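# Carry tube rack through self-closing doors to desk

## Task

Move the tube rack from the counter, through the doors that swing shut by themselves, onto the desk, using either or both robots. At the end the rack must stand upright with each tube seated all the way down in a hole, and both doors must be closed. The rack and tubes must never touch the floor, and no robot may tip over or be left leaning. Finally, release the rack and move the robots away from it.

## Robot and tools

Robots: r1 and r2 are identical Hello Robot Stretch 4 units. Each has an omni-wheel base, a lift that rides up a mast, one telescoping arm reaching forward, a wrist with yaw, pitch and roll joints, and a two-finger gripper of bendable steel strips. Each is about 1.6 m tall, and its base edge lies within 0.23 m of the base origin. Cameras are r1_head_camera, r1_head_left_camera, r1_head_right_camera, r1_wrist_camera and the same four names with r2. A loose object may occasionally get a brief shove from outside.

Frames: the base frame sits on the floor below the base centre, x forward, y left, z up. hand_pose is reported in it, at a point between the open fingertips; with all wrist joints at zero its axes line up with the base frame. The printed hand position may be inaccurate. The odometry frame is the base frame as it was when the scene began. Each robot reports only in its own frames, so where the robots are relative to each other can only be judged from images, lidar_m and wrist_depth_mm.

execute_actions: argument actions is a list holding one action or none (empty returns state and pictures only). An action is an object keyed "r1" and/or "r2". Per robot you may give base, joints, pace and contact_limits together, or end_of_arm by itself. All commanded motions begin at once and may finish at different times. base holds exactly one relative move, measured from where that base last reported itself: translate_m (metres, straight, forward positive, -2 to 2), strafe_m (metres sideways, left positive, -2 to 2) or rotate_rad (radians, counter-clockwise from above positive, -3.2 to 3.2). joints holds absolute targets by name: lift_m 0 to 1.2 m; arm_m 0 to 0.55 m extension; wrist_yaw_rad -1.134 to 4.276 (0 forward, positive left, 3.14 folded back, arm may obstruct above 3.4); wrist_pitch_rad -1.117 to 4.259 (0 level, 1.57 pointing down); wrist_roll_rad -1.117 to 4.259 (0 fingers level, positive clockwise seen from behind); gripper_m -0.038 to 0.141 m fingertip gap (below 0 tips press together). Done tolerances: lift and arm ±0.004, yaw and roll ±0.02, pitch ±0.05, gripper ±0.004. Joint targets outside range are clipped and reported; any other bad value or unknown key rejects the whole call. pace is "slow", "default", "fast" or "max": base up to 0.1/0.3/0.4/0.6 m/s and 1/2/3/4 rad/s, further limited when the lift is above 0.2 (down to 0.3 m/s and 1 rad/s at 1.2). contact_limits {"arm_m": x} sets how forcefully the arm may push before halting, 0 to 0.75, default 0.5. end_of_arm "enable_torque" revives wrist or gripper motors that shut off. One action runs at most 15 s. Omitted robots or joints may keep driving toward earlier targets. cameras picks images (null or ["all"] for all, [] for none). If a result reports a stop, later motion calls in the same reply are skipped. Example: {"r1": {"base": {"translate_m": 0.3}, "joints": {"gripper_m": 0.05}, "pace": "fast"}}.

wait: seconds 0 to 10; nothing new is commanded, then the same report returns. zoom_image: camera name and region [x0, y0, x1, y1] in pixels from the image's top-left, no larger than 504 by 504, using the latest full image. read_manual: section "licences" only. finished_scene: scene number; it is final and reports success.

Results: pictures lists camera order. base_status and joint_status: "done" (for the base, wheels turned the full amount even if slipping), "off_target" (resting short, maybe still pushing), "contact_stop_at_<key>" (hit something; that part goes slack, a slack lift may sag under load, slack wheels may roll), "limit_stop_at_<name>", "time_out", "torque_fault" (wrist motor maxed out and went limp until enable_torque). "limit_stop_at_tilt" means leaning over 6 degrees; lift, arm and wheels go slack. "limit_stop_at_own_body" is a self-collision block, likely with pitch below -0.2 and roll below -0.4 or above 4. on_its_own covers uncommanded things; "held at" is the held target. lidar_m: 12 distances in 30-degree sectors, first straight ahead then counter-clockwise (4th left, 7th back, 10th right); "-" is nothing seen or closer than 0.25 m; it misses clear objects and thin legs, sees table tops and other robots. wrist_depth_mm: 7x7 grid from top left, 100 to 2000 mm. base_odometry counts wheel turns; if turned_by_wheels and turned_by_imu differ by over about 0.1 rad, suspect a collision or slip. base_tilt is in degrees (forward, right positive), with a fixed offset up to 1.5. motor_effort is percent of max, positive toward larger values, peak in brackets; wheel positive means turning right. Gripper reading and "done" don't prove a grasp; a firm squeeze shows in gripper effort.

Handling: grip by commanding a gap smaller than the object; squeezing harder pulls it in. To unfold at start, send lift_m 0.4 with wrist_yaw_rad 0. If fingertips snag on a surface, lift up. Avoid: robots pressing against each other (fails the run; no state line reports robot contact), driving or turning with over 1 kg held and arm_m above 0.2, strong pushes with a high gripper, more than about 2 kg in a level gripper, drops, slams and floor contact of rack or tubes. If both robots carry one load, their travel can differ by up to 3 cm per metre, which strains the grip and can topple a robot.

Each tool is called after "Call:" by a JSON object that holds its "method" and its "body", one argument or row to a line.

## Session

Call:
{"method": "execute_actions", "body": {
  "actions": []
}}

Scene clock: 0.00 s.
r1.base_odometry: x=+0.000 y=+0.000 heading=+0.000 (m, m, rad; r1's odometry frame)
r1.turned_by_wheels: +0.000 (rad since the last result)
r1.turned_by_imu: +0.000 (rad since the last result)
r1.base_tilt: forward=+0.1 right=+0.2 (deg)
r1.lidar_m: 2.43 3.40 2.04 1.10 0.83 0.82 0.87 0.79 0.75 0.82 1.14 2.29
r1.base_status: not commanded
r1.joint_positions: lift_m=+0.194 arm_m=-0.003 wrist_yaw_rad=+3.055 wrist_pitch_rad=+0.006 wrist_roll_rad=+0.000 gripper_m=+0.057
r1.joint_status: not commanded
r1.motor_effort: lift_m=+20 arm_m=+0 wrist_yaw_rad=+1 wrist_pitch_rad=-6 wrist_roll_rad=+1 gripper_m=-3 wheel_0=+0 wheel_1=-1 wheel_2=+0 (%)
r1.hand_pose: x=-0.1115 y=+0.1121 z=+0.3708 quat_wxyz=(+0.043, -0.003, +0.000, +0.999) (m; r1's base frame)
r1.wrist_depth_mm: 135 137 1138 976 878 778 741 / - 138 1118 991 878 778 723 / 108 137 1060 976 891 788 732 / 120 140 1060 960 866 788 723 / 820 1060 1138 960 878 798 732 / 866 1060 208 991 193 788 723 / 854 917 991 143 866 759 732
r2.base_odometry: x=+0.000 y=+0.000 heading=+0.000 (m, m, rad; r2's odometry frame)
r2.turned_by_wheels: +0.000 (rad since the last result)
r2.turned_by_imu: +0.000 (rad since the last result)
r2.base_tilt: forward=-0.2 right=+0.2 (deg)
r2.lidar_m: 0.89 1.02 1.64 2.03 2.68 2.22 2.20 1.30 1.06 1.05 1.12 0.90
r2.base_status: not commanded
r2.joint_positions: lift_m=+0.199 arm_m=+0.001 wrist_yaw_rad=+3.152 wrist_pitch_rad=-0.010 wrist_roll_rad=+0.010 gripper_m=+0.057
r2.joint_status: not commanded
r2.motor_effort: lift_m=+17 arm_m=-1 wrist_yaw_rad=+1 wrist_pitch_rad=-5 wrist_roll_rad=+0 gripper_m=-3 wheel_0=+0 wheel_1=+0 wheel_2=+0 (%)
r2.hand_pose: x=-0.1174 y=+0.0843 z=+0.3805 quat_wxyz=(-0.005, +0.005, +0.005, +1.000) (m; r2's base frame)
r2.wrist_depth_mm: - 133 141 - - - - / - 110 141 - - - - / - 118 143 - - - - / 146 144 293 - - - - / 227 1661 - - - - - / 227 1160 220 1255 198 1281 1281 / 227 809 891 106 946 854 917
pictures: r1_head_camera, r1_head_left_camera, r1_head_right_camera, r1_wrist_camera, r2_head_camera, r2_head_left_camera, r2_head_right_camera, r2_wrist_camera
Images, in order (width x height): r1_head_camera 420x560, r1_head_left_camera 420x672, r1_head_right_camera 420x672, r1_wrist_camera 616x392, r2_head_camera 420x560, r2_head_left_camera 420x672, r2_head_right_camera 420x672, r2_wrist_camera 616x392.

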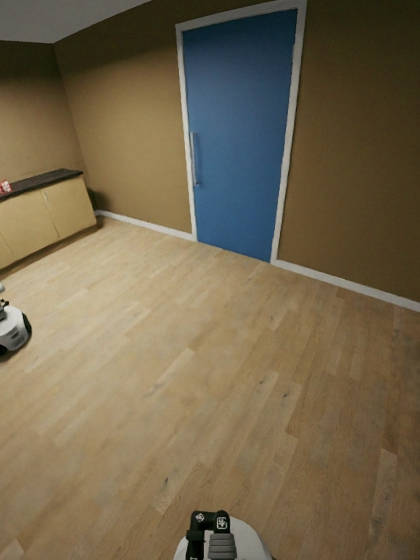

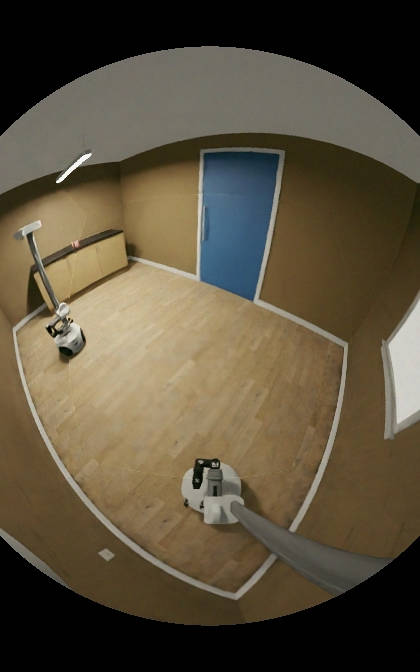

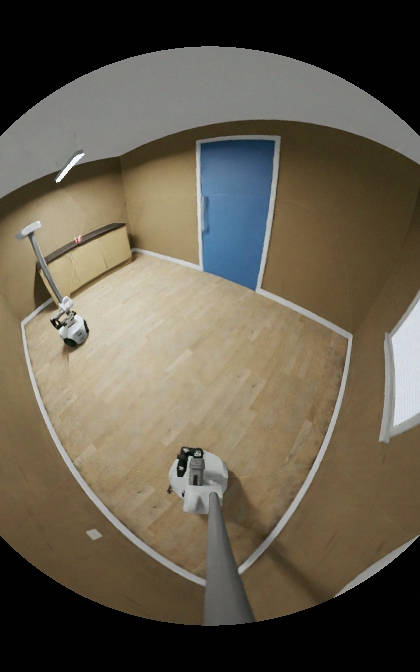

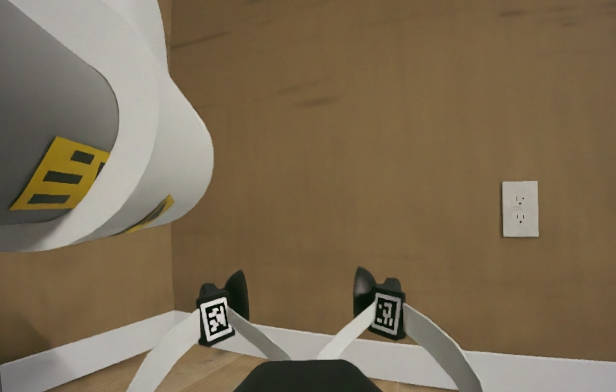

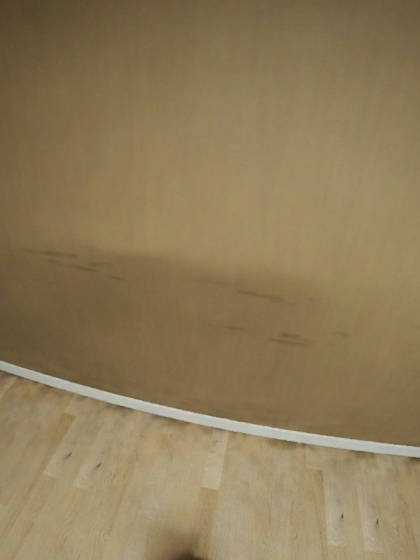

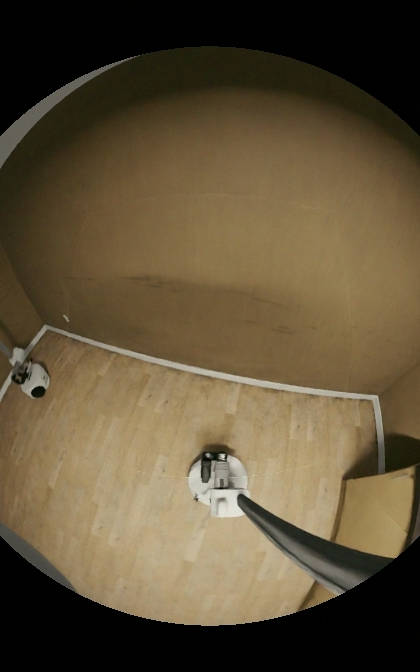

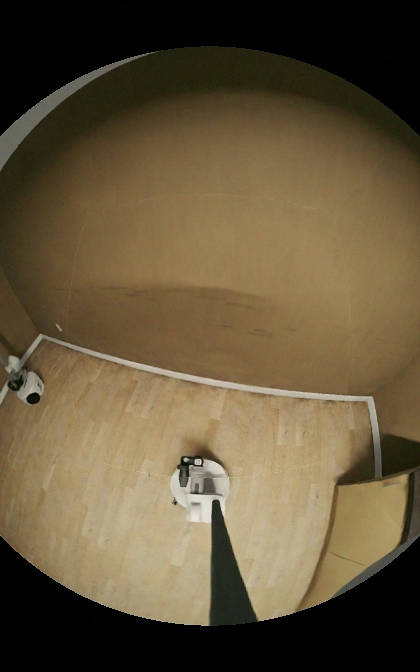

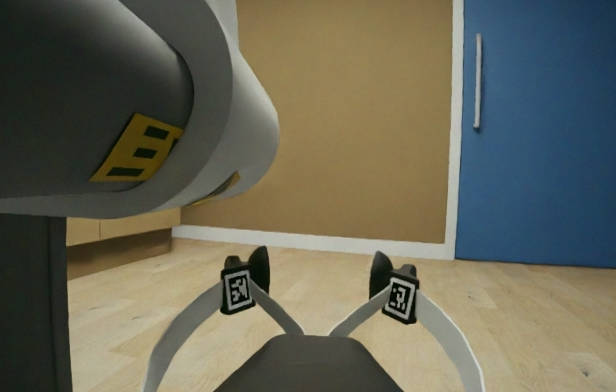

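Call:
{"method": "zoom_image", "body": {
  "camera": "r1_head_camera",
  "region": [160, 0, 320, 280]
}}

Call:
{"method": "zoom_image", "body": {
  "camera": "r1_head_camera",
  "region": [0, 150, 120, 270]
}}

Region (160, 0, 320, 280) of r1_head_camera's 420x560 image, scaled by 1.800, with more detail than that image has; it fills the left 288 columns of this view, and the rest is white.

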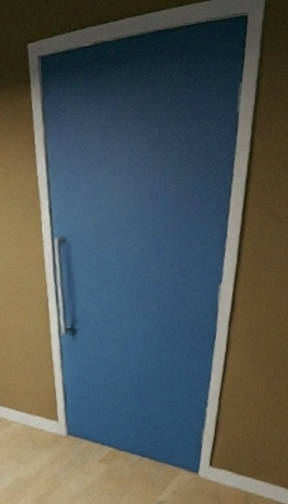

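Region (0, 150, 120, 270) of r1_head_camera's 420x560 image, scaled by 4.200, with more detail than that image has.

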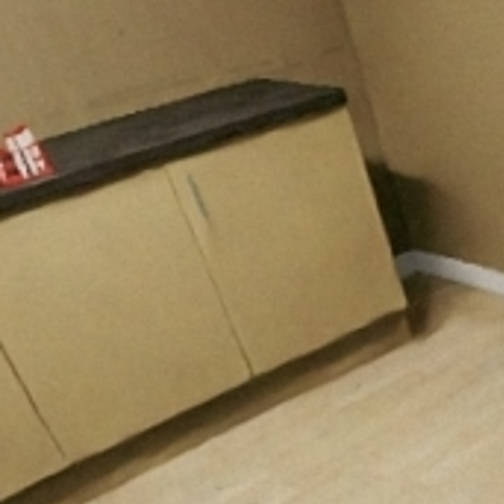

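Call:
{"method": "execute_actions", "body": {
  "actions": [
    {"r1":{"base":{"rotate_rad":-0.5},"joints":{"lift_m":0.7,"wrist_yaw_rad":0}},"r2":{"base":{"rotate_rad":-1.78},"joints":{"lift_m":0.95,"wrist_yaw_rad":0,"wrist_pitch_rad":0.4}}}
  ],
  "cameras": ["r1_head_camera","r1_wrist_camera","r2_head_camera","r2_wrist_camera","r2_head_left_camera"]
}}

Scene clock: 4.77 s.
r1.base_odometry: x=+0.000 y=+0.000 heading=-0.500 (m, m, rad; r1's odometry frame)
r1.turned_by_wheels: -0.500 (rad since the last result)
r1.turned_by_imu: -0.508 (rad since the last result)
r1.base_tilt: forward=+0.0 right=+0.3 (deg)
r1.lidar_m: 2.28 2.49 3.41 2.05 1.06 0.84 0.82 0.88 0.80 0.74 0.83 1.17
r1.base_status: done
r1.joint_positions: lift_m=+0.700 arm_m=-0.003 wrist_yaw_rad=+0.000 wrist_pitch_rad=+0.006 wrist_roll_rad=+0.000 gripper_m=+0.057
r1.joint_status: all done
r1.motor_effort: lift_m=+27(28) arm_m=+0(0) wrist_yaw_rad=+0(4) wrist_pitch_rad=-7(6) wrist_roll_rad=+0(0) gripper_m=-3(3) wheel_0=-1(8) wheel_1=-1(6) wheel_2=-2(7) (%)
r1.hand_pose: x=+0.4569 y=-0.0873 z=+0.8760 quat_wxyz=(+1.000, +0.000, +0.003, +0.000) (m; r1's base frame)
r1.wrist_depth_mm: - - - - - 1661 1118 / - - - - - 1661 1138 / - - - - - 1708 1160 / - - - - - 1756 1138 / - - - - - 1808 1118 / - - 209 - 194 1756 1160 / - - - 143 - 1499 1160
r2.base_odometry: x=+0.000 y=+0.000 heading=-1.780 (m, m, rad; r2's odometry frame)
r2.turned_by_wheels: -1.780 (rad since the last result)
r2.turned_by_imu: -1.794 (rad since the last result)
r2.base_tilt: forward=-0.2 right=+0.2 (deg)
r2.lidar_m: 1.04 1.37 0.95 0.90 0.95 1.29 2.06 3.15 2.32 2.21 1.49 1.08
r2.base_status: done
r2.joint_positions: lift_m=+0.950 arm_m=+0.001 wrist_yaw_rad=+0.000 wrist_pitch_rad=+0.402 wrist_roll_rad=+0.010 gripper_m=+0.057
r2.joint_status: all done
r2.motor_effort: lift_m=+23(26) arm_m=-1(0) wrist_yaw_rad=-1(7) wrist_pitch_rad=-4(4) wrist_roll_rad=+1(0) gripper_m=-3(3) wheel_0=+1(3) wheel_1=-1(7) wheel_2=-1(5) (%)
r2.hand_pose: x=+0.4376 y=-0.0873 z=+1.0150 quat_wxyz=(+0.980, +0.005, +0.200, -0.001) (m; r2's base frame)
r2.wrist_depth_mm: 1308 1336 1308 1308 1308 1281 1308 / 1366 1366 1397 1366 1336 1336 1336 / 1397 1499 1464 878 866 866 866 / 1397 1576 1576 931 931 904 904 / 1397 1756 1708 991 976 991 976 / 1397 1537 220 1060 199 1060 1060 / 1308 1308 1366 106 1160 1138 1138
pictures: r1_head_camera, r1_wrist_camera, r2_head_camera, r2_head_left_camera, r2_wrist_camera
Images, in order (width x height): r1_head_camera 420x560, r1_wrist_camera 616x392, r2_head_camera 420x560, r2_head_left_camera 420x672, r2_wrist_camera 616x392.

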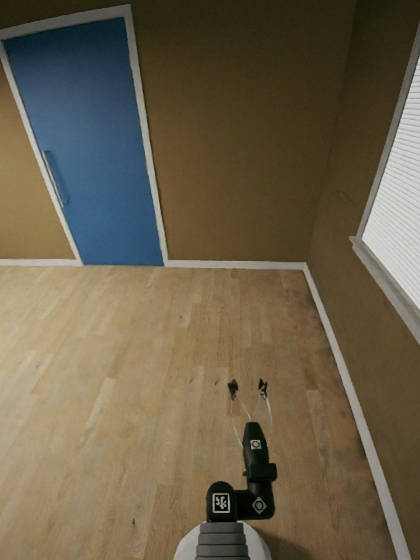

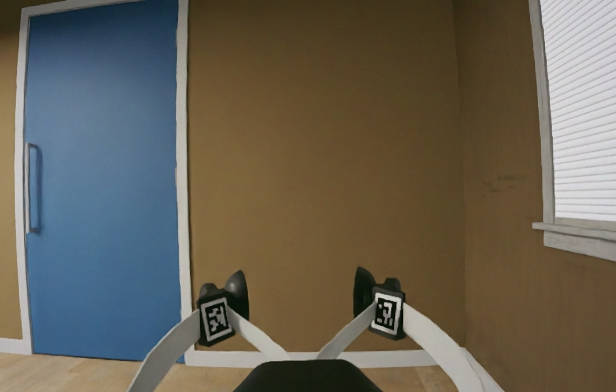

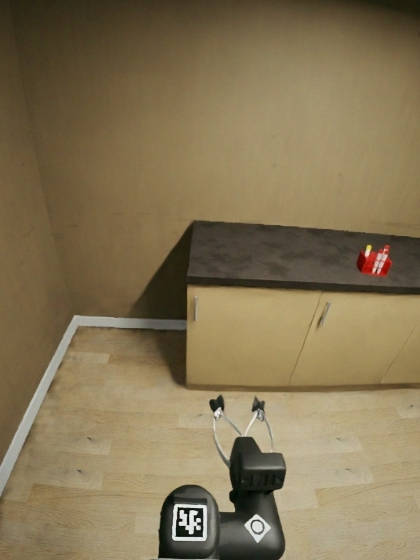

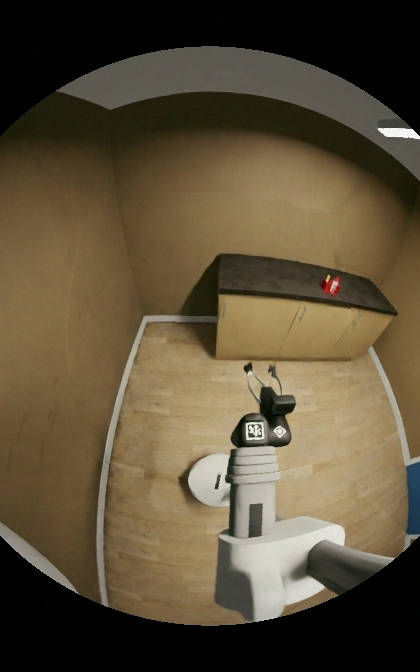

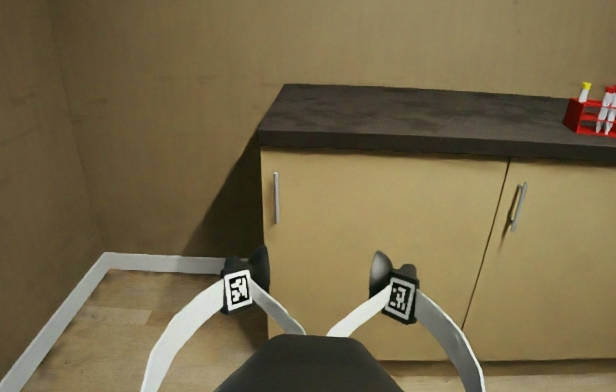

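Call:
{"method": "execute_actions", "body": {
  "actions": [
    {"r1":{"base":{"strafe_m":1.25},"pace":"fast"},"r2":{"base":{"strafe_m":-0.62},"joints":{"gripper_m":0.14},"pace":"fast"}}
  ],
  "cameras": ["r1_head_camera","r2_head_camera","r2_wrist_camera"]
}}

Call:
{"method": "execute_actions", "body": {
  "actions": [
    {"r1":{"base":{"translate_m":1.2},"pace":"fast"},"r2":{"base":{"translate_m":0.4},"pace":"fast"}}
  ],
  "cameras": ["r1_head_camera","r1_wrist_camera","r2_head_camera","r2_wrist_camera"]
}}

Scene clock: 10.33 s.
r1.base_odometry: x=+0.600 y=+1.097 heading=-0.500 (m, m, rad; r1's odometry frame)
r1.turned_by_wheels: +0.000 (rad since the last result)
r1.turned_by_imu: +0.000 (rad since the last result)
r1.base_tilt: forward=+0.1 right=+0.4 (deg)
r1.lidar_m: 2.40 1.09 1.08 2.10 0.96 0.74 0.72 0.75 1.14 2.03 2.15 2.45
r1.base_status: done
r1.joint_positions: lift_m=+0.700 arm_m=-0.003 wrist_yaw_rad=+0.000 wrist_pitch_rad=+0.006 wrist_roll_rad=+0.000 gripper_m=+0.057
r1.joint_status: not commanded
r1.motor_effort: lift_m=+25(26) arm_m=-1(0) wrist_yaw_rad=+0(0) wrist_pitch_rad=-6(6) wrist_roll_rad=+0(1) gripper_m=+0(4) wheel_0=+1(9) wheel_1=-2(11) wheel_2=-1(2) (%)
r1.hand_pose: x=+0.4569 y=-0.0874 z=+0.8760 quat_wxyz=(+1.000, +0.000, +0.003, +0.000) (m; r1's base frame)
r1.wrist_depth_mm: - - - - - - - / - - - - - - - / - - - - - - - / - - - - - - - / - - - - - - - / - - 209 - 193 - - / - - - 143 - 1983 -
r2.base_odometry: x=-0.606 y=+0.129 heading=-1.780 (m, m, rad; r2's odometry frame)
r2.turned_by_wheels: +0.000 (rad since the last result)
r2.turned_by_imu: +0.001 (rad since the last result)
r2.base_tilt: forward=-0.1 right=+0.2 (deg)
r2.lidar_m: 1.04 1.11 1.60 1.53 1.16 1.06 3.08 2.31 1.60 1.58 1.49 1.09
r2.base_status: done
r2.joint_positions: lift_m=+0.950 arm_m=+0.001 wrist_yaw_rad=+0.000 wrist_pitch_rad=+0.402 wrist_roll_rad=+0.010 gripper_m=+0.140
r2.joint_status: all done
r2.motor_effort: lift_m=+22(23) arm_m=-1(1) wrist_yaw_rad=+2(3) wrist_pitch_rad=-4(4) wrist_roll_rad=+0(0) gripper_m=+1(3) wheel_0=-1(12) wheel_1=+1(9) wheel_2=+0(1) (%)
r2.hand_pose: x=+0.4375 y=-0.0874 z=+1.0151 quat_wxyz=(+0.980, +0.005, +0.200, -0.001) (m; r2's base frame)
r2.wrist_depth_mm: 1366 1336 1336 1336 1308 1308 1308 / 1397 1397 1336 1336 1366 1336 1366 / 904 904 878 878 866 866 854 / 976 946 931 917 917 891 891 / 1708 1008 991 1008 991 960 976 / 1499 1118 1098 1042 1025 1008 1060 / 1308 1281 1255 106 1138 1138 1138
pictures: r1_head_camera, r2_head_camera, r2_wrist_camera
Images, in order (width x height): r1_head_camera 420x560, r2_head_camera 420x560, r2_wrist_camera 616x392.

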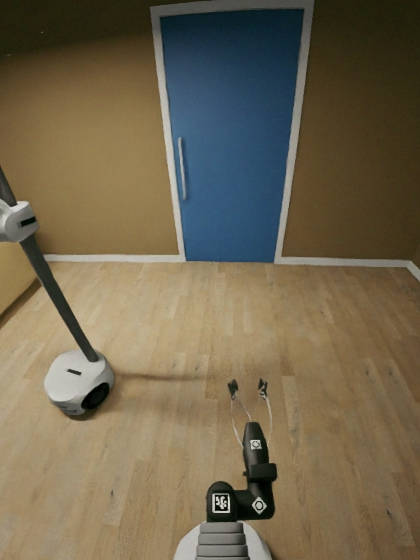

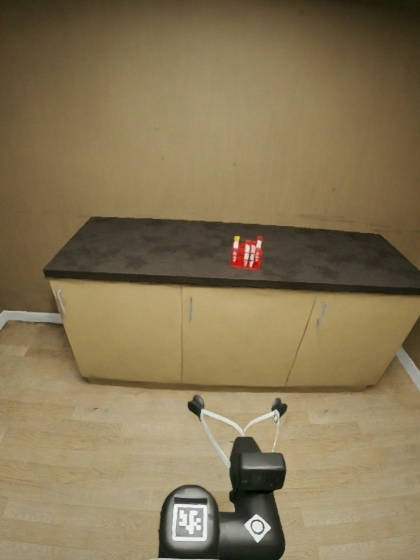

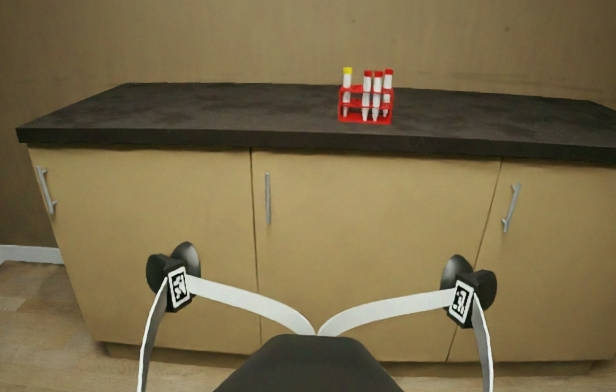

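Scene clock: 14.77 s.
r1.base_odometry: x=+1.653 y=+0.521 heading=-0.501 (m, m, rad; r1's odometry frame)
r1.turned_by_wheels: +0.000 (rad since the last result)
r1.turned_by_imu: -0.005 (rad since the last result)
r1.base_tilt: forward=+0.0 right=+0.3 (deg)
r1.lidar_m: 1.20 1.27 1.90 1.13 1.16 1.97 1.92 2.05 2.14 2.07 1.61 1.25
r1.base_status: done
r1.joint_positions: lift_m=+0.700 arm_m=-0.003 wrist_yaw_rad=+0.000 wrist_pitch_rad=+0.006 wrist_roll_rad=+0.000 gripper_m=+0.057
r1.joint_status: not commanded
r1.motor_effort: lift_m=+25(26) arm_m=-1(0) wrist_yaw_rad=+0(0) wrist_pitch_rad=-7(6) wrist_roll_rad=+1(1) gripper_m=-2(1) wheel_0=-1(6) wheel_1=-1(5) wheel_2=+0(11) (%)
r1.hand_pose: x=+0.4569 y=-0.0874 z=+0.8761 quat_wxyz=(+1.000, +0.000, +0.003, +0.000) (m; r1's base frame)
r1.wrist_depth_mm: 1008 991 1008 976 976 946 946 / 1025 1008 991 991 976 946 946 / 1025 1008 991 976 960 960 946 / 1025 991 991 976 960 946 946 / 1025 976 976 960 976 946 917 / 1025 991 210 976 194 960 960 / 1008 991 991 143 960 931 946
r2.base_odometry: x=-0.689 y=-0.263 heading=-1.780 (m, m, rad; r2's odometry frame)
r2.turned_by_wheels: +0.000 (rad since the last result)
r2.turned_by_imu: -0.002 (rad since the last result)
r2.base_tilt: forward=-0.1 right=+0.2 (deg)
r2.lidar_m: 0.64 0.68 0.95 1.55 1.59 2.17 1.15 1.16 1.65 1.57 0.95 0.68
r2.base_status: done
r2.joint_positions: lift_m=+0.950 arm_m=+0.001 wrist_yaw_rad=+0.000 wrist_pitch_rad=+0.402 wrist_roll_rad=+0.010 gripper_m=+0.140
r2.joint_status: not commanded
r2.motor_effort: lift_m=+22(22) arm_m=-1(1) wrist_yaw_rad=-1(2) wrist_pitch_rad=-4(4) wrist_roll_rad=+0(0) gripper_m=+0(2) wheel_0=+1(4) wheel_1=-1(5) wheel_2=+2(13) (%)
r2.hand_pose: x=+0.4375 y=-0.0874 z=+1.0151 quat_wxyz=(+0.980, +0.005, +0.200, -0.001) (m; r2's base frame)
r2.wrist_depth_mm: 976 976 976 960 960 960 960 / 1042 1042 1025 1025 1025 1025 991 / 778 768 778 778 554 820 831 / 539 544 549 554 539 564 569 / 549 535 500 525 488 480 484 / 609 580 559 554 549 539 554 / 661 640 627 106 609 609 597
pictures: r1_head_camera, r1_wrist_camera, r2_head_camera, r2_wrist_camera
Images, in order (width x height): r1_head_camera 420x560, r1_wrist_camera 616x392, r2_head_camera 420x560, r2_wrist_camera 616x392.

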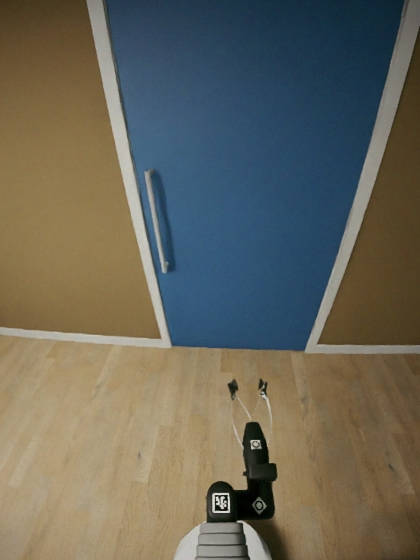

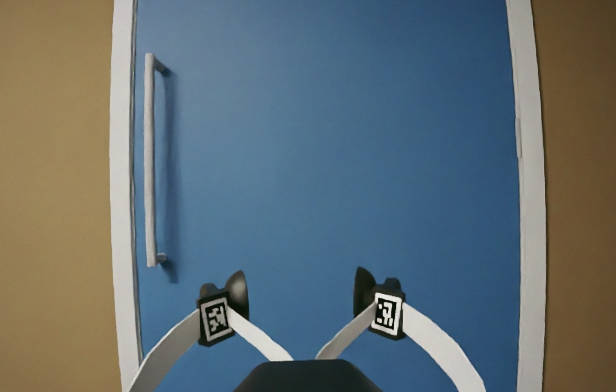

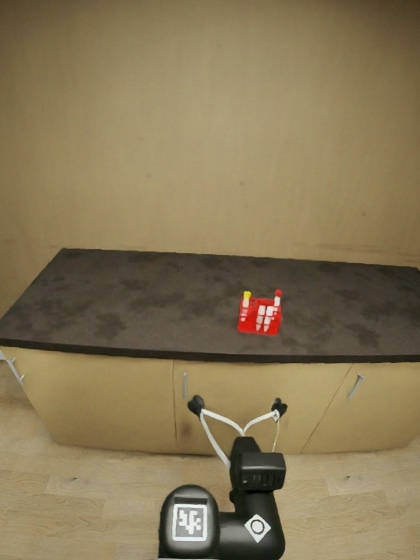

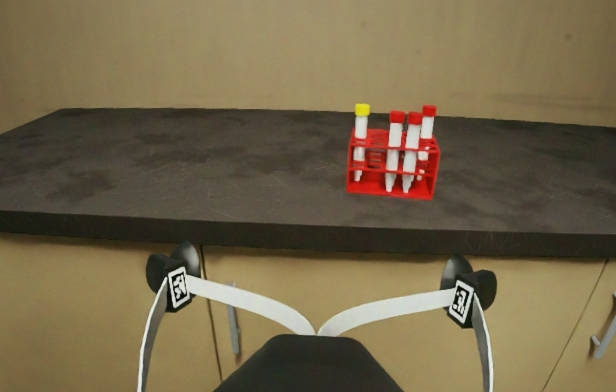

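Call:
{"method": "zoom_image", "body": {
  "camera": "r2_wrist_camera",
  "region": [320, 85, 470, 215]
}}

Call:
{"method": "zoom_image", "body": {
  "camera": "r2_head_camera",
  "region": [220, 275, 300, 345]
}}

Region (320, 85, 470, 215) of r2_wrist_camera's 616x392 image, scaled by 3.360; it fills the top 437 rows of this view, and the rest is white.

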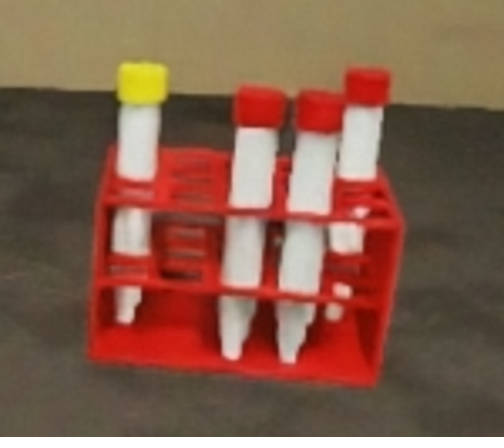

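Region (220, 275, 300, 345) of r2_head_camera's 420x560 image, scaled by 6.300, with more detail than that image has; it fills the top 441 rows of this view, and the rest is white.

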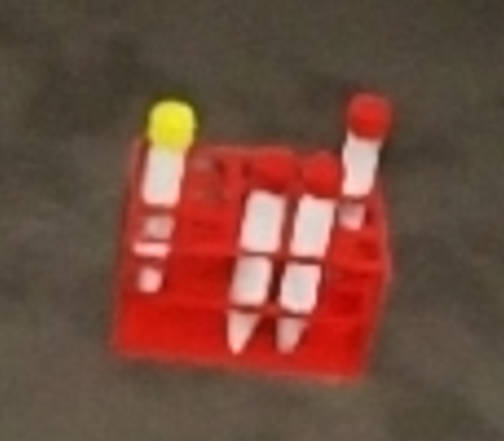

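Call:
{"method": "execute_actions", "body": {
  "actions": [
    {"r1":{"base":{"rotate_rad":-0.05},"joints":{"gripper_m":0.1,"lift_m":0.65}},"r2":{"base":{"rotate_rad":-0.14},"joints":{"lift_m":0.85,"wrist_pitch_rad":0.15}}}
  ],
  "cameras": ["r2_head_camera","r2_wrist_camera"]
}}

Call:
{"method": "execute_actions", "body": {
  "actions": [
    {"r1":{"base":{"strafe_m":0.4},"joints":{"arm_m":0.3}},"r2":{"joints":{"arm_m":0.12}}}
  ],
  "cameras": ["r1_head_camera","r1_wrist_camera","r2_head_camera","r2_wrist_camera"]
}}

Scene clock: 18.57 s.
r1.base_odometry: x=+1.653 y=+0.521 heading=-0.550 (m, m, rad; r1's odometry frame)
r1.turned_by_wheels: -0.050 (rad since the last result)
r1.turned_by_imu: -0.051 (rad since the last result)
r1.base_tilt: forward=+0.2 right=+0.1 (deg)
r1.lidar_m: 1.19 1.19 1.75 1.16 1.13 1.97 1.91 2.02 2.20 2.08 1.67 1.24
r1.base_status: done
r1.joint_positions: lift_m=+0.650 arm_m=-0.003 wrist_yaw_rad=+0.000 wrist_pitch_rad=+0.006 wrist_roll_rad=+0.000 gripper_m=+0.100
r1.joint_status: all done
r1.motor_effort: lift_m=+15(23) arm_m=-1(0) wrist_yaw_rad=+0(0) wrist_pitch_rad=-7(7) wrist_roll_rad=-1(0) gripper_m=-2(4) wheel_0=+2(2) wheel_1=+1(5) wheel_2=+1(4) (%)
r1.hand_pose: x=+0.4569 y=-0.0874 z=+0.8269 quat_wxyz=(+1.000, +0.000, +0.003, +0.000) (m; r1's base frame)
r1.wrist_depth_mm: 976 976 976 991 976 991 960 / 991 960 991 976 976 1008 976 / 976 976 991 991 976 991 976 / 991 991 991 976 991 991 976 / 991 976 976 976 976 991 960 / 976 960 223 976 197 976 976 / 960 960 991 144 960 976 960
r2.base_odometry: x=-0.689 y=-0.263 heading=-1.920 (m, m, rad; r2's odometry frame)
r2.turned_by_wheels: -0.140 (rad since the last result)
r2.turned_by_imu: -0.142 (rad since the last result)
r2.base_tilt: forward=-0.1 right=+0.1 (deg)
r2.lidar_m: 0.64 0.67 0.86 1.53 1.57 1.93 3.42 1.15 1.73 1.57 1.09 0.72
r2.base_status: done
r2.joint_positions: lift_m=+0.850 arm_m=+0.001 wrist_yaw_rad=+0.000 wrist_pitch_rad=+0.153 wrist_roll_rad=+0.010 gripper_m=+0.140
r2.joint_status: all done
r2.motor_effort: lift_m=+13(21) arm_m=+0(1) wrist_yaw_rad=+0(0) wrist_pitch_rad=-6(9) wrist_roll_rad=+1(1) gripper_m=+0(1) wheel_0=+2(4) wheel_1=-1(5) wheel_2=-1(4) (%)
r2.hand_pose: x=+0.4572 y=-0.0874 z=+0.9848 quat_wxyz=(+0.997, +0.005, +0.076, +0.000) (m; r2's base frame)
r2.wrist_depth_mm: 946 960 991 1008 1042 1078 1118 / 960 991 1025 1060 1078 1138 1138 / 976 1008 1042 1078 1118 1138 1182 / 707 732 750 597 798 842 878 / 442 449 462 477 488 508 535 / 473 477 492 504 512 530 549 / 484 496 512 106 539 554 569
pictures: r2_head_camera, r2_wrist_camera
Images, in order (width x height): r2_head_camera 420x560, r2_wrist_camera 616x392.

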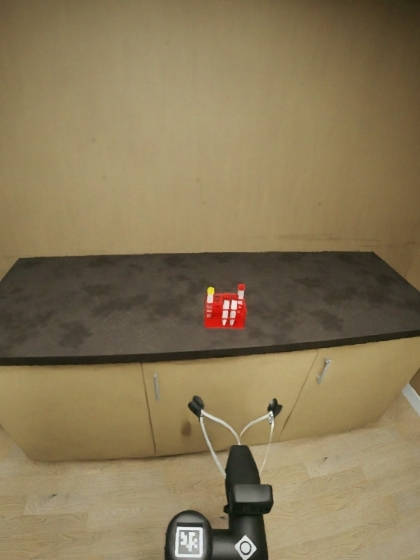

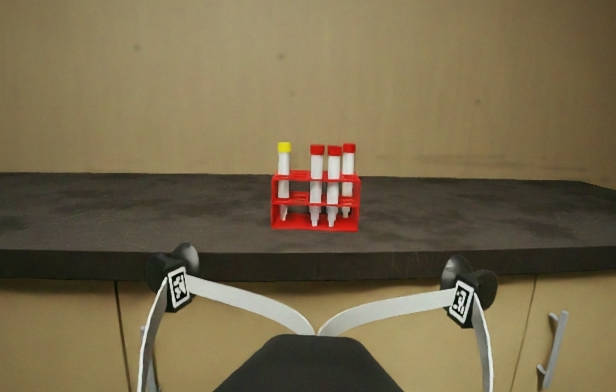

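Scene clock: 21.23 s.
r1.base_odometry: x=+1.862 y=+0.862 heading=-0.550 (m, m, rad; r1's odometry frame)
r1.turned_by_wheels: +0.000 (rad since the last result)
r1.turned_by_imu: -0.001 (rad since the last result)
r1.base_tilt: forward=+0.1 right=+0.3 (deg)
r1.lidar_m: 1.15 1.25 1.60 0.78 0.73 1.99 1.90 2.01 2.60 2.46 1.66 1.25
r1.base_status: done
r1.joint_positions: lift_m=+0.650 arm_m=+0.299 wrist_yaw_rad=+0.000 wrist_pitch_rad=+0.006 wrist_roll_rad=+0.000 gripper_m=+0.100
r1.joint_status: all done
r1.motor_effort: lift_m=+15(15) arm_m=+7(6) wrist_yaw_rad=+0(1) wrist_pitch_rad=-7(7) wrist_roll_rad=+0(0) gripper_m=+1(5) wheel_0=-1(10) wheel_1=-1(10) wheel_2=+1(1) (%)
r1.hand_pose: x=+0.7581 y=-0.0874 z=+0.8269 quat_wxyz=(+1.000, +0.000, +0.003, +0.000) (m; r1's base frame)
r1.wrist_depth_mm: 691 691 691 691 691 699 699 / 691 699 691 699 699 707 691 / 707 699 691 691 699 691 699 / 691 699 691 699 691 691 691 / 691 691 691 683 691 691 691 / 699 699 223 691 198 691 691 / 691 691 691 144 691 691 691
r2.base_odometry: x=-0.689 y=-0.263 heading=-1.920 (m, m, rad; r2's odometry frame)
r2.turned_by_wheels: +0.000 (rad since the last result)
r2.turned_by_imu: +0.000 (rad since the last result)
r2.base_tilt: forward=-0.2 right=+0.1 (deg)
r2.lidar_m: 0.64 0.66 0.86 1.52 1.53 1.92 3.45 0.76 1.08 1.58 1.13 0.73
r2.base_status: not commanded
r2.joint_positions: lift_m=+0.850 arm_m=+0.119 wrist_yaw_rad=+0.000 wrist_pitch_rad=+0.152 wrist_roll_rad=+0.010 gripper_m=+0.140
r2.joint_status: all done
r2.motor_effort: lift_m=+13(13) arm_m=+4(4) wrist_yaw_rad=+0(1) wrist_pitch_rad=-5(6) wrist_roll_rad=+0(0) gripper_m=+0(1) wheel_0=+2(2) wheel_1=-2(1) wheel_2=-1(0) (%)
r2.hand_pose: x=+0.5753 y=-0.0874 z=+0.9848 quat_wxyz=(+0.997, +0.005, +0.076, +0.000) (m; r2's base frame)
r2.wrist_depth_mm: 831 854 891 917 946 960 991 / 866 891 904 946 960 991 1025 / 878 917 931 960 991 1025 1060 / 707 732 750 459 788 831 878 / 427 439 452 442 473 480 480 / 334 338 347 353 368 373 389 / 364 373 379 106 404 418 430
pictures: r1_head_camera, r1_wrist_camera, r2_head_camera, r2_wrist_camera
Images, in order (width x height): r1_head_camera 420x560, r1_wrist_camera 616x392, r2_head_camera 420x560, r2_wrist_camera 616x392.

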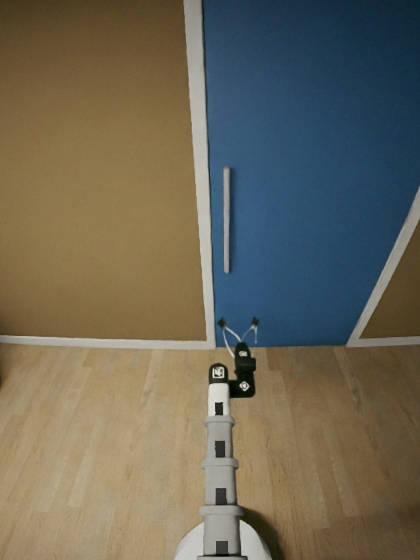

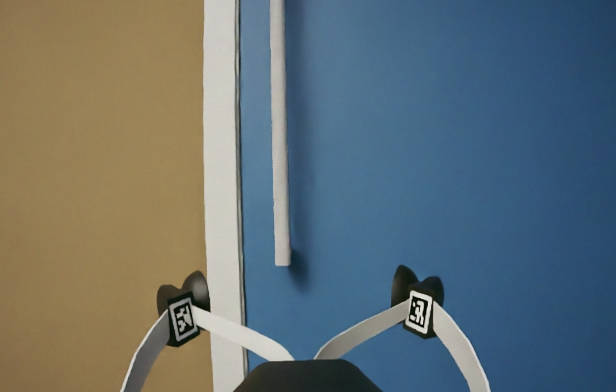

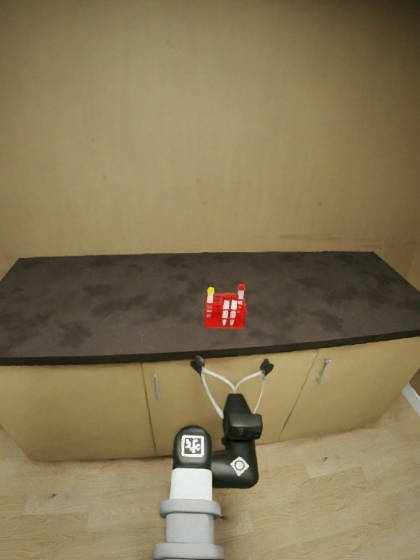

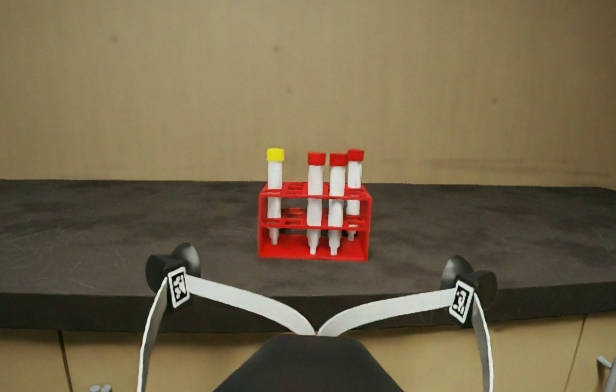

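Call:
{"method": "execute_actions", "body": {
  "actions": [
    {"r1":{"base":{"strafe_m":0.04},"joints":{"arm_m":0.5}},"r2":{"joints":{"lift_m":0.805}}}
  ],
  "cameras": ["r1_wrist_camera"]
}}

Call:
{"method": "execute_actions", "body": {
  "actions": [
    {"r1":{"base":{"translate_m":0.17}},"r2":{"joints":{"arm_m":0.29},"pace":"slow"}}
  ],
  "cameras": ["r1_head_camera","r1_wrist_camera","r2_head_camera","r2_wrist_camera"]
}}

Scene clock: 23.93 s.
r1.base_odometry: x=+1.883 y=+0.896 heading=-0.550 (m, m, rad; r1's odometry frame)
r1.turned_by_wheels: +0.000 (rad since the last result)
r1.turned_by_imu: -0.001 (rad since the last result)
r1.base_tilt: forward=+0.1 right=+0.2 (deg)
r1.lidar_m: 1.16 1.28 1.57 0.75 0.71 1.98 1.89 2.02 2.67 2.53 1.66 1.28
r1.base_status: done
r1.joint_positions: lift_m=+0.650 arm_m=+0.499 wrist_yaw_rad=+0.000 wrist_pitch_rad=+0.006 wrist_roll_rad=+0.000 gripper_m=+0.100
r1.joint_status: all done
r1.motor_effort: lift_m=+15(15) arm_m=+7(8) wrist_yaw_rad=+0(1) wrist_pitch_rad=-6(6) wrist_roll_rad=+0(0) gripper_m=+1(1) wheel_0=+0(9) wheel_1=-1(7) wheel_2=+0(1) (%)
r1.hand_pose: x=+0.9581 y=-0.0874 z=+0.8269 quat_wxyz=(+1.000, +0.000, +0.003, +0.000) (m; r1's base frame)
r1.wrist_depth_mm: 500 496 496 496 500 496 500 / 496 496 496 492 492 496 496 / 496 492 496 496 500 492 492 / 500 496 496 496 492 492 496 / 496 492 484 500 492 496 496 / 492 492 224 496 198 492 492 / 492 492 480 144 496 492 492
r2.base_odometry: x=-0.689 y=-0.263 heading=-1.920 (m, m, rad; r2's odometry frame)
r2.turned_by_wheels: +0.000 (rad since the last result)
r2.turned_by_imu: +0.000 (rad since the last result)
r2.base_tilt: forward=-0.1 right=+0.2 (deg)
r2.lidar_m: 0.64 0.66 0.84 1.53 1.56 1.91 3.43 0.71 1.04 1.58 1.11 0.72
r2.base_status: not commanded
r2.joint_positions: lift_m=+0.805 arm_m=+0.119 wrist_yaw_rad=+0.000 wrist_pitch_rad=+0.152 wrist_roll_rad=+0.010 gripper_m=+0.140
r2.joint_status: all done
r2.motor_effort: lift_m=+13(15) arm_m=+4(4) wrist_yaw_rad=+0(1) wrist_pitch_rad=-6(6) wrist_roll_rad=+0(0) gripper_m=+0(1) wheel_0=+2(2) wheel_1=-1(1) wheel_2=-1(0) (%)
r2.hand_pose: x=+0.5753 y=-0.0874 z=+0.9398 quat_wxyz=(+0.997, +0.005, +0.076, +0.000) (m; r2's base frame)
r2.wrist_depth_mm: 831 854 878 917 931 960 991 / 854 878 917 931 960 991 1025 / 891 904 946 445 1008 1025 1060 / 512 530 549 449 521 609 634 / 325 329 342 349 359 370 377 / 353 359 368 355 362 399 413 / 362 373 382 106 404 418 424
pictures: r1_wrist_camera
Images, in order (width x height): r1_wrist_camera 616x392.

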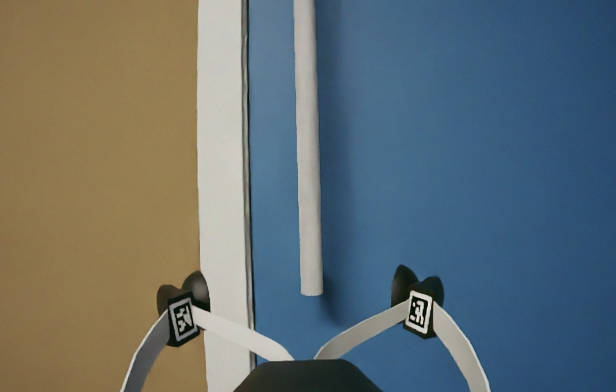

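Scene clock: 26.93 s.
r1.base_odometry: x=+2.028 y=+0.808 heading=-0.550 (m, m, rad; r1's odometry frame)
r1.turned_by_wheels: +0.000 (rad since the last result)
r1.turned_by_imu: -0.001 (rad since the last result)
r1.base_tilt: forward=+0.1 right=+0.3 (deg)
r1.lidar_m: 0.97 1.11 1.54 1.35 0.79 2.17 2.07 2.18 2.61 2.54 1.46 1.09
r1.base_status: done
r1.joint_positions: lift_m=+0.650 arm_m=+0.499 wrist_yaw_rad=+0.000 wrist_pitch_rad=+0.006 wrist_roll_rad=+0.000 gripper_m=+0.100
r1.joint_status: not commanded
r1.motor_effort: lift_m=+15(16) arm_m=+7(7) wrist_yaw_rad=-1(1) wrist_pitch_rad=-6(6) wrist_roll_rad=+0(0) gripper_m=+3(2) wheel_0=+0(6) wheel_1=+2(3) wheel_2=+2(11) (%)
r1.hand_pose: x=+0.9582 y=-0.0874 z=+0.8269 quat_wxyz=(+1.000, +0.000, +0.003, +0.000) (m; r1's base frame)
r1.wrist_depth_mm: 325 324 325 324 325 327 324 / 324 325 327 324 324 325 324 / 325 324 324 325 325 327 327 / 325 325 327 325 324 325 325 / 322 325 324 327 324 324 324 / 325 324 223 327 198 324 324 / 325 310 310 144 324 325 324
r2.base_odometry: x=-0.689 y=-0.263 heading=-1.920 (m, m, rad; r2's odometry frame)
r2.turned_by_wheels: +0.000 (rad since the last result)
r2.turned_by_imu: +0.000 (rad since the last result)
r2.base_tilt: forward=-0.1 right=+0.2 (deg)
r2.lidar_m: 0.66 0.66 0.82 1.54 1.55 1.96 3.45 0.80 0.81 1.57 1.09 0.75
r2.base_status: not commanded
r2.joint_positions: lift_m=+0.805 arm_m=+0.289 wrist_yaw_rad=+0.000 wrist_pitch_rad=+0.152 wrist_roll_rad=+0.010 gripper_m=+0.140
r2.joint_status: all done
r2.motor_effort: lift_m=+13(13) arm_m=+4(5) wrist_yaw_rad=+1(0) wrist_pitch_rad=-6(6) wrist_roll_rad=+0(1) gripper_m=+1(0) wheel_0=+2(2) wheel_1=-1(1) wheel_2=-1(0) (%)
r2.hand_pose: x=+0.7453 y=-0.0874 z=+0.9398 quat_wxyz=(+0.997, +0.005, +0.076, +0.000) (m; r2's base frame)
r2.wrist_depth_mm: 691 715 732 759 778 798 820 / 715 741 750 778 798 820 842 / 741 750 768 778 820 866 878 / 508 525 294 263 327 609 627 / 307 319 298 283 309 347 349 / 220 215 210 239 216 215 241 / 179 176 188 106 194 193 -
pictures: r1_head_camera, r1_wrist_camera, r2_head_camera, r2_wrist_camera
Images, in order (width x height): r1_head_camera 420x560, r1_wrist_camera 616x392, r2_head_camera 420x560, r2_wrist_camera 616x392.

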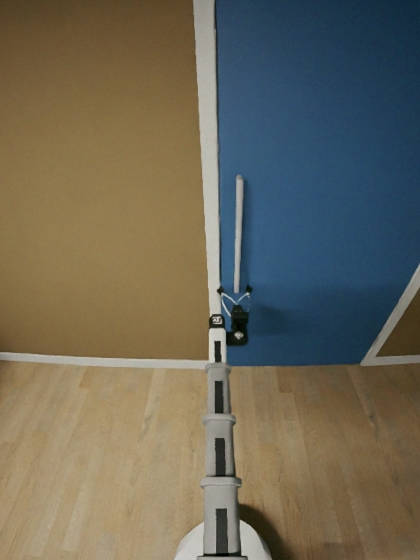

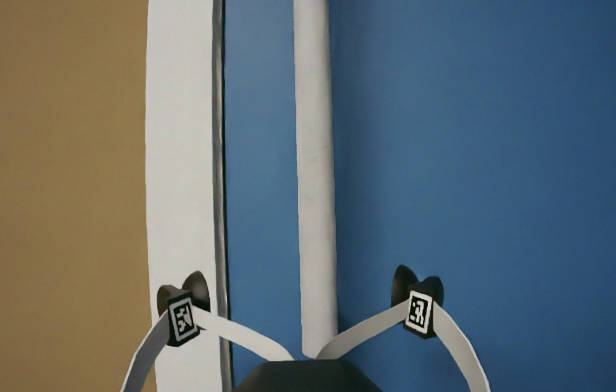

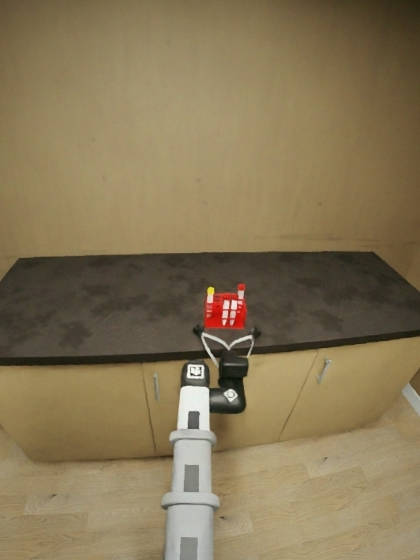

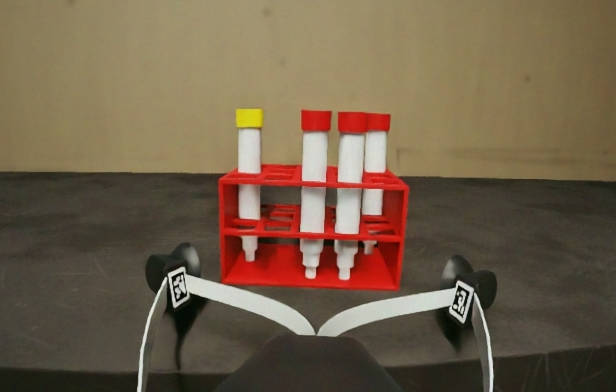

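Call:
{"method": "execute_actions", "body": {
  "actions": [
    {"r1":{"joints":{"arm_m":0.545},"pace":"slow"},"r2":{"base":{"strafe_m":0.005},"pace":"slow"}}
  ],
  "cameras": ["r1_wrist_camera","r2_wrist_camera"]
}}

Call:
{"method": "execute_actions", "body": {
  "actions": [
    {"r1":{"joints":{"gripper_m":-0.02}},"r2":{"joints":{"arm_m":0.335},"pace":"slow"}}
  ],
  "cameras": ["r1_wrist_camera","r2_head_camera","r2_wrist_camera"]
}}

Scene clock: 29.27 s.
r1.base_odometry: x=+2.028 y=+0.808 heading=-0.550 (m, m, rad; r1's odometry frame)
r1.turned_by_wheels: +0.000 (rad since the last result)
r1.turned_by_imu: -0.001 (rad since the last result)
r1.base_tilt: forward=+0.2 right=+0.3 (deg)
r1.lidar_m: 0.98 1.10 1.56 1.34 0.79 2.18 2.05 2.20 2.64 2.51 1.46 1.08
r1.base_status: not commanded
r1.joint_positions: lift_m=+0.650 arm_m=+0.544 wrist_yaw_rad=+0.000 wrist_pitch_rad=+0.006 wrist_roll_rad=+0.000 gripper_m=+0.100
r1.joint_status: all done
r1.motor_effort: lift_m=+15(15) arm_m=+7(6) wrist_yaw_rad=+1(0) wrist_pitch_rad=-7(7) wrist_roll_rad=+0(0) gripper_m=+1(4) wheel_0=+0(0) wheel_1=+2(2) wheel_2=+2(2) (%)
r1.hand_pose: x=+1.0031 y=-0.0874 z=+0.8269 quat_wxyz=(+1.000, +0.000, +0.003, +0.000) (m; r1's base frame)
r1.wrist_depth_mm: 279 267 281 214 281 281 281 / 281 266 281 216 281 281 282 / 279 266 282 281 281 281 281 / 279 267 281 279 279 281 278 / 279 266 279 279 279 279 279 / 278 266 222 279 198 278 278 / 278 265 268 144 279 278 279
r2.base_odometry: x=-0.685 y=-0.264 heading=-1.920 (m, m, rad; r2's odometry frame)
r2.turned_by_wheels: +0.000 (rad since the last result)
r2.turned_by_imu: +0.000 (rad since the last result)
r2.base_tilt: forward=-0.1 right=+0.2 (deg)
r2.lidar_m: 0.64 0.65 0.84 1.52 1.56 1.91 3.45 0.81 0.83 1.58 1.10 0.75
r2.base_status: done
r2.joint_positions: lift_m=+0.805 arm_m=+0.289 wrist_yaw_rad=+0.000 wrist_pitch_rad=+0.152 wrist_roll_rad=+0.010 gripper_m=+0.140
r2.joint_status: not commanded
r2.motor_effort: lift_m=+13(13) arm_m=+4(4) wrist_yaw_rad=+2(0) wrist_pitch_rad=-6(5) wrist_roll_rad=+0(1) gripper_m=+0(2) wheel_0=-2(5) wheel_1=+3(4) wheel_2=+0(1) (%)
r2.hand_pose: x=+0.7453 y=-0.0874 z=+0.9398 quat_wxyz=(+0.997, +0.005, +0.076, +0.000) (m; r2's base frame)
r2.wrist_depth_mm: 691 715 732 750 778 809 820 / 715 732 750 778 809 820 842 / 732 759 768 788 820 854 878 / 512 525 430 267 303 609 627 / 309 319 300 285 291 347 349 / 220 215 211 239 216 215 241 / 178 176 188 106 194 192 -
pictures: r1_wrist_camera, r2_wrist_camera
Images, in order (width x height): r1_wrist_camera 616x392, r2_wrist_camera 616x392.

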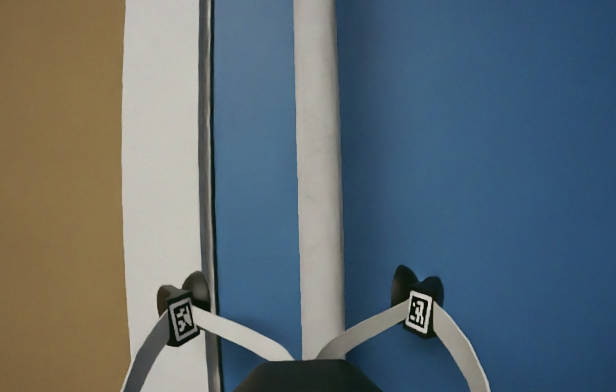

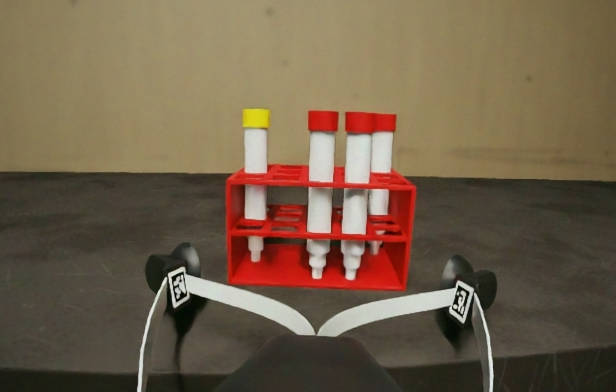

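Scene clock: 31.20 s.
r1.base_odometry: x=+2.028 y=+0.807 heading=-0.551 (m, m, rad; r1's odometry frame)
r1.turned_by_wheels: -0.001 (rad since the last result)
r1.turned_by_imu: -0.002 (rad since the last result)
r1.base_tilt: forward=+0.0 right=+0.2 (deg)
r1.lidar_m: 1.00 1.10 1.52 1.39 0.78 2.16 2.08 2.19 2.59 2.51 1.45 1.07
r1.base_status: not commanded
r1.joint_positions: lift_m=+0.650 arm_m=+0.544 wrist_yaw_rad=-0.007 wrist_pitch_rad=+0.006 wrist_roll_rad=+0.000 gripper_m=-0.019
r1.joint_status: all done
r1.on_its_own: wrist_yaw_rad is at rest, and its effort (+20) is outside its rest range (-13 to +13)
r1.motor_effort: lift_m=+15(15) arm_m=+5(7) wrist_yaw_rad=+20(22) wrist_pitch_rad=-7(6) wrist_roll_rad=+2(0) gripper_m=-20(19) wheel_0=-8(8) wheel_1=-3(3) wheel_2=-4(4) (%)
r1.hand_pose: x=+1.0029 y=-0.0894 z=+0.8269 quat_wxyz=(+1.000, +0.000, +0.003, -0.003) (m; r1's base frame)
r1.wrist_depth_mm: 278 267 273 207 274 277 277 / 278 266 271 208 274 277 278 / 278 266 272 273 274 274 277 / 276 264 272 273 274 276 276 / 278 265 271 272 273 276 276 / 277 265 186 199 183 274 276 / 277 264 271 199 273 274 276
r2.base_odometry: x=-0.685 y=-0.264 heading=-1.920 (m, m, rad; r2's odometry frame)
r2.turned_by_wheels: +0.000 (rad since the last result)
r2.turned_by_imu: +0.000 (rad since the last result)
r2.base_tilt: forward=-0.2 right=+0.1 (deg)
r2.lidar_m: 0.64 0.66 0.84 1.53 1.53 1.92 3.45 0.80 0.84 1.58 1.14 0.72
r2.base_status: not commanded
r2.joint_positions: lift_m=+0.805 arm_m=+0.334 wrist_yaw_rad=+0.000 wrist_pitch_rad=+0.152 wrist_roll_rad=+0.010 gripper_m=+0.140
r2.joint_status: all done
r2.motor_effort: lift_m=+13(13) arm_m=+5(5) wrist_yaw_rad=+0(2) wrist_pitch_rad=-4(6) wrist_roll_rad=+0(0) gripper_m=+0(0) wheel_0=-2(2) wheel_1=+2(3) wheel_2=+0(0) (%)
r2.hand_pose: x=+0.7903 y=-0.0874 z=+0.9398 quat_wxyz=(+0.997, +0.005, +0.076, +0.000) (m; r2's base frame)
r2.wrist_depth_mm: 661 668 691 715 732 759 778 / 676 691 715 732 750 778 798 / 699 715 723 741 262 798 831 / 508 521 248 220 230 609 634 / 309 319 251 244 225 347 349 / 220 215 210 231 215 214 241 / 178 176 188 106 193 184 -
pictures: r1_wrist_camera, r2_head_camera, r2_wrist_camera
Images, in order (width x height): r1_wrist_camera 616x392, r2_head_camera 420x560, r2_wrist_camera 616x392.

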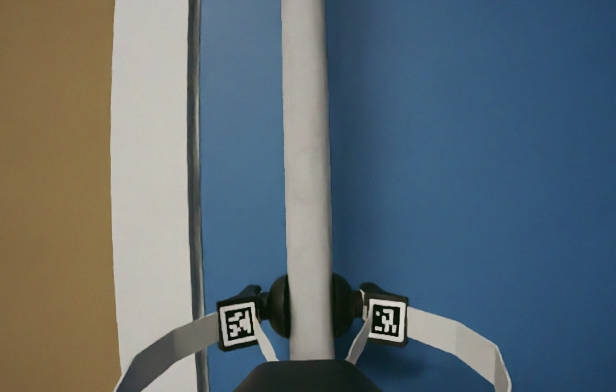

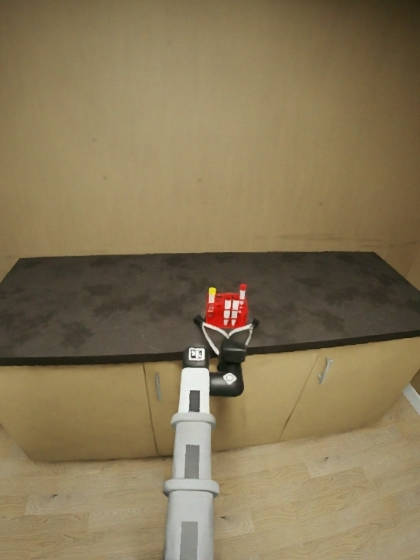

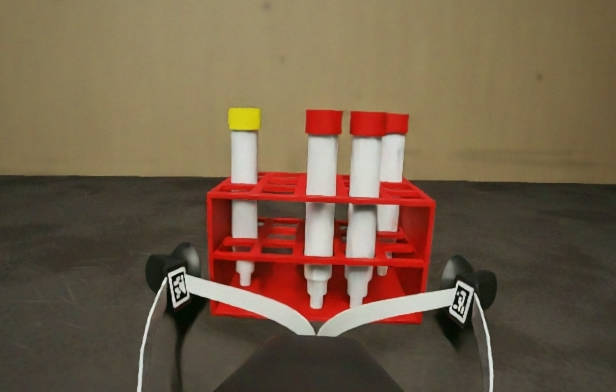

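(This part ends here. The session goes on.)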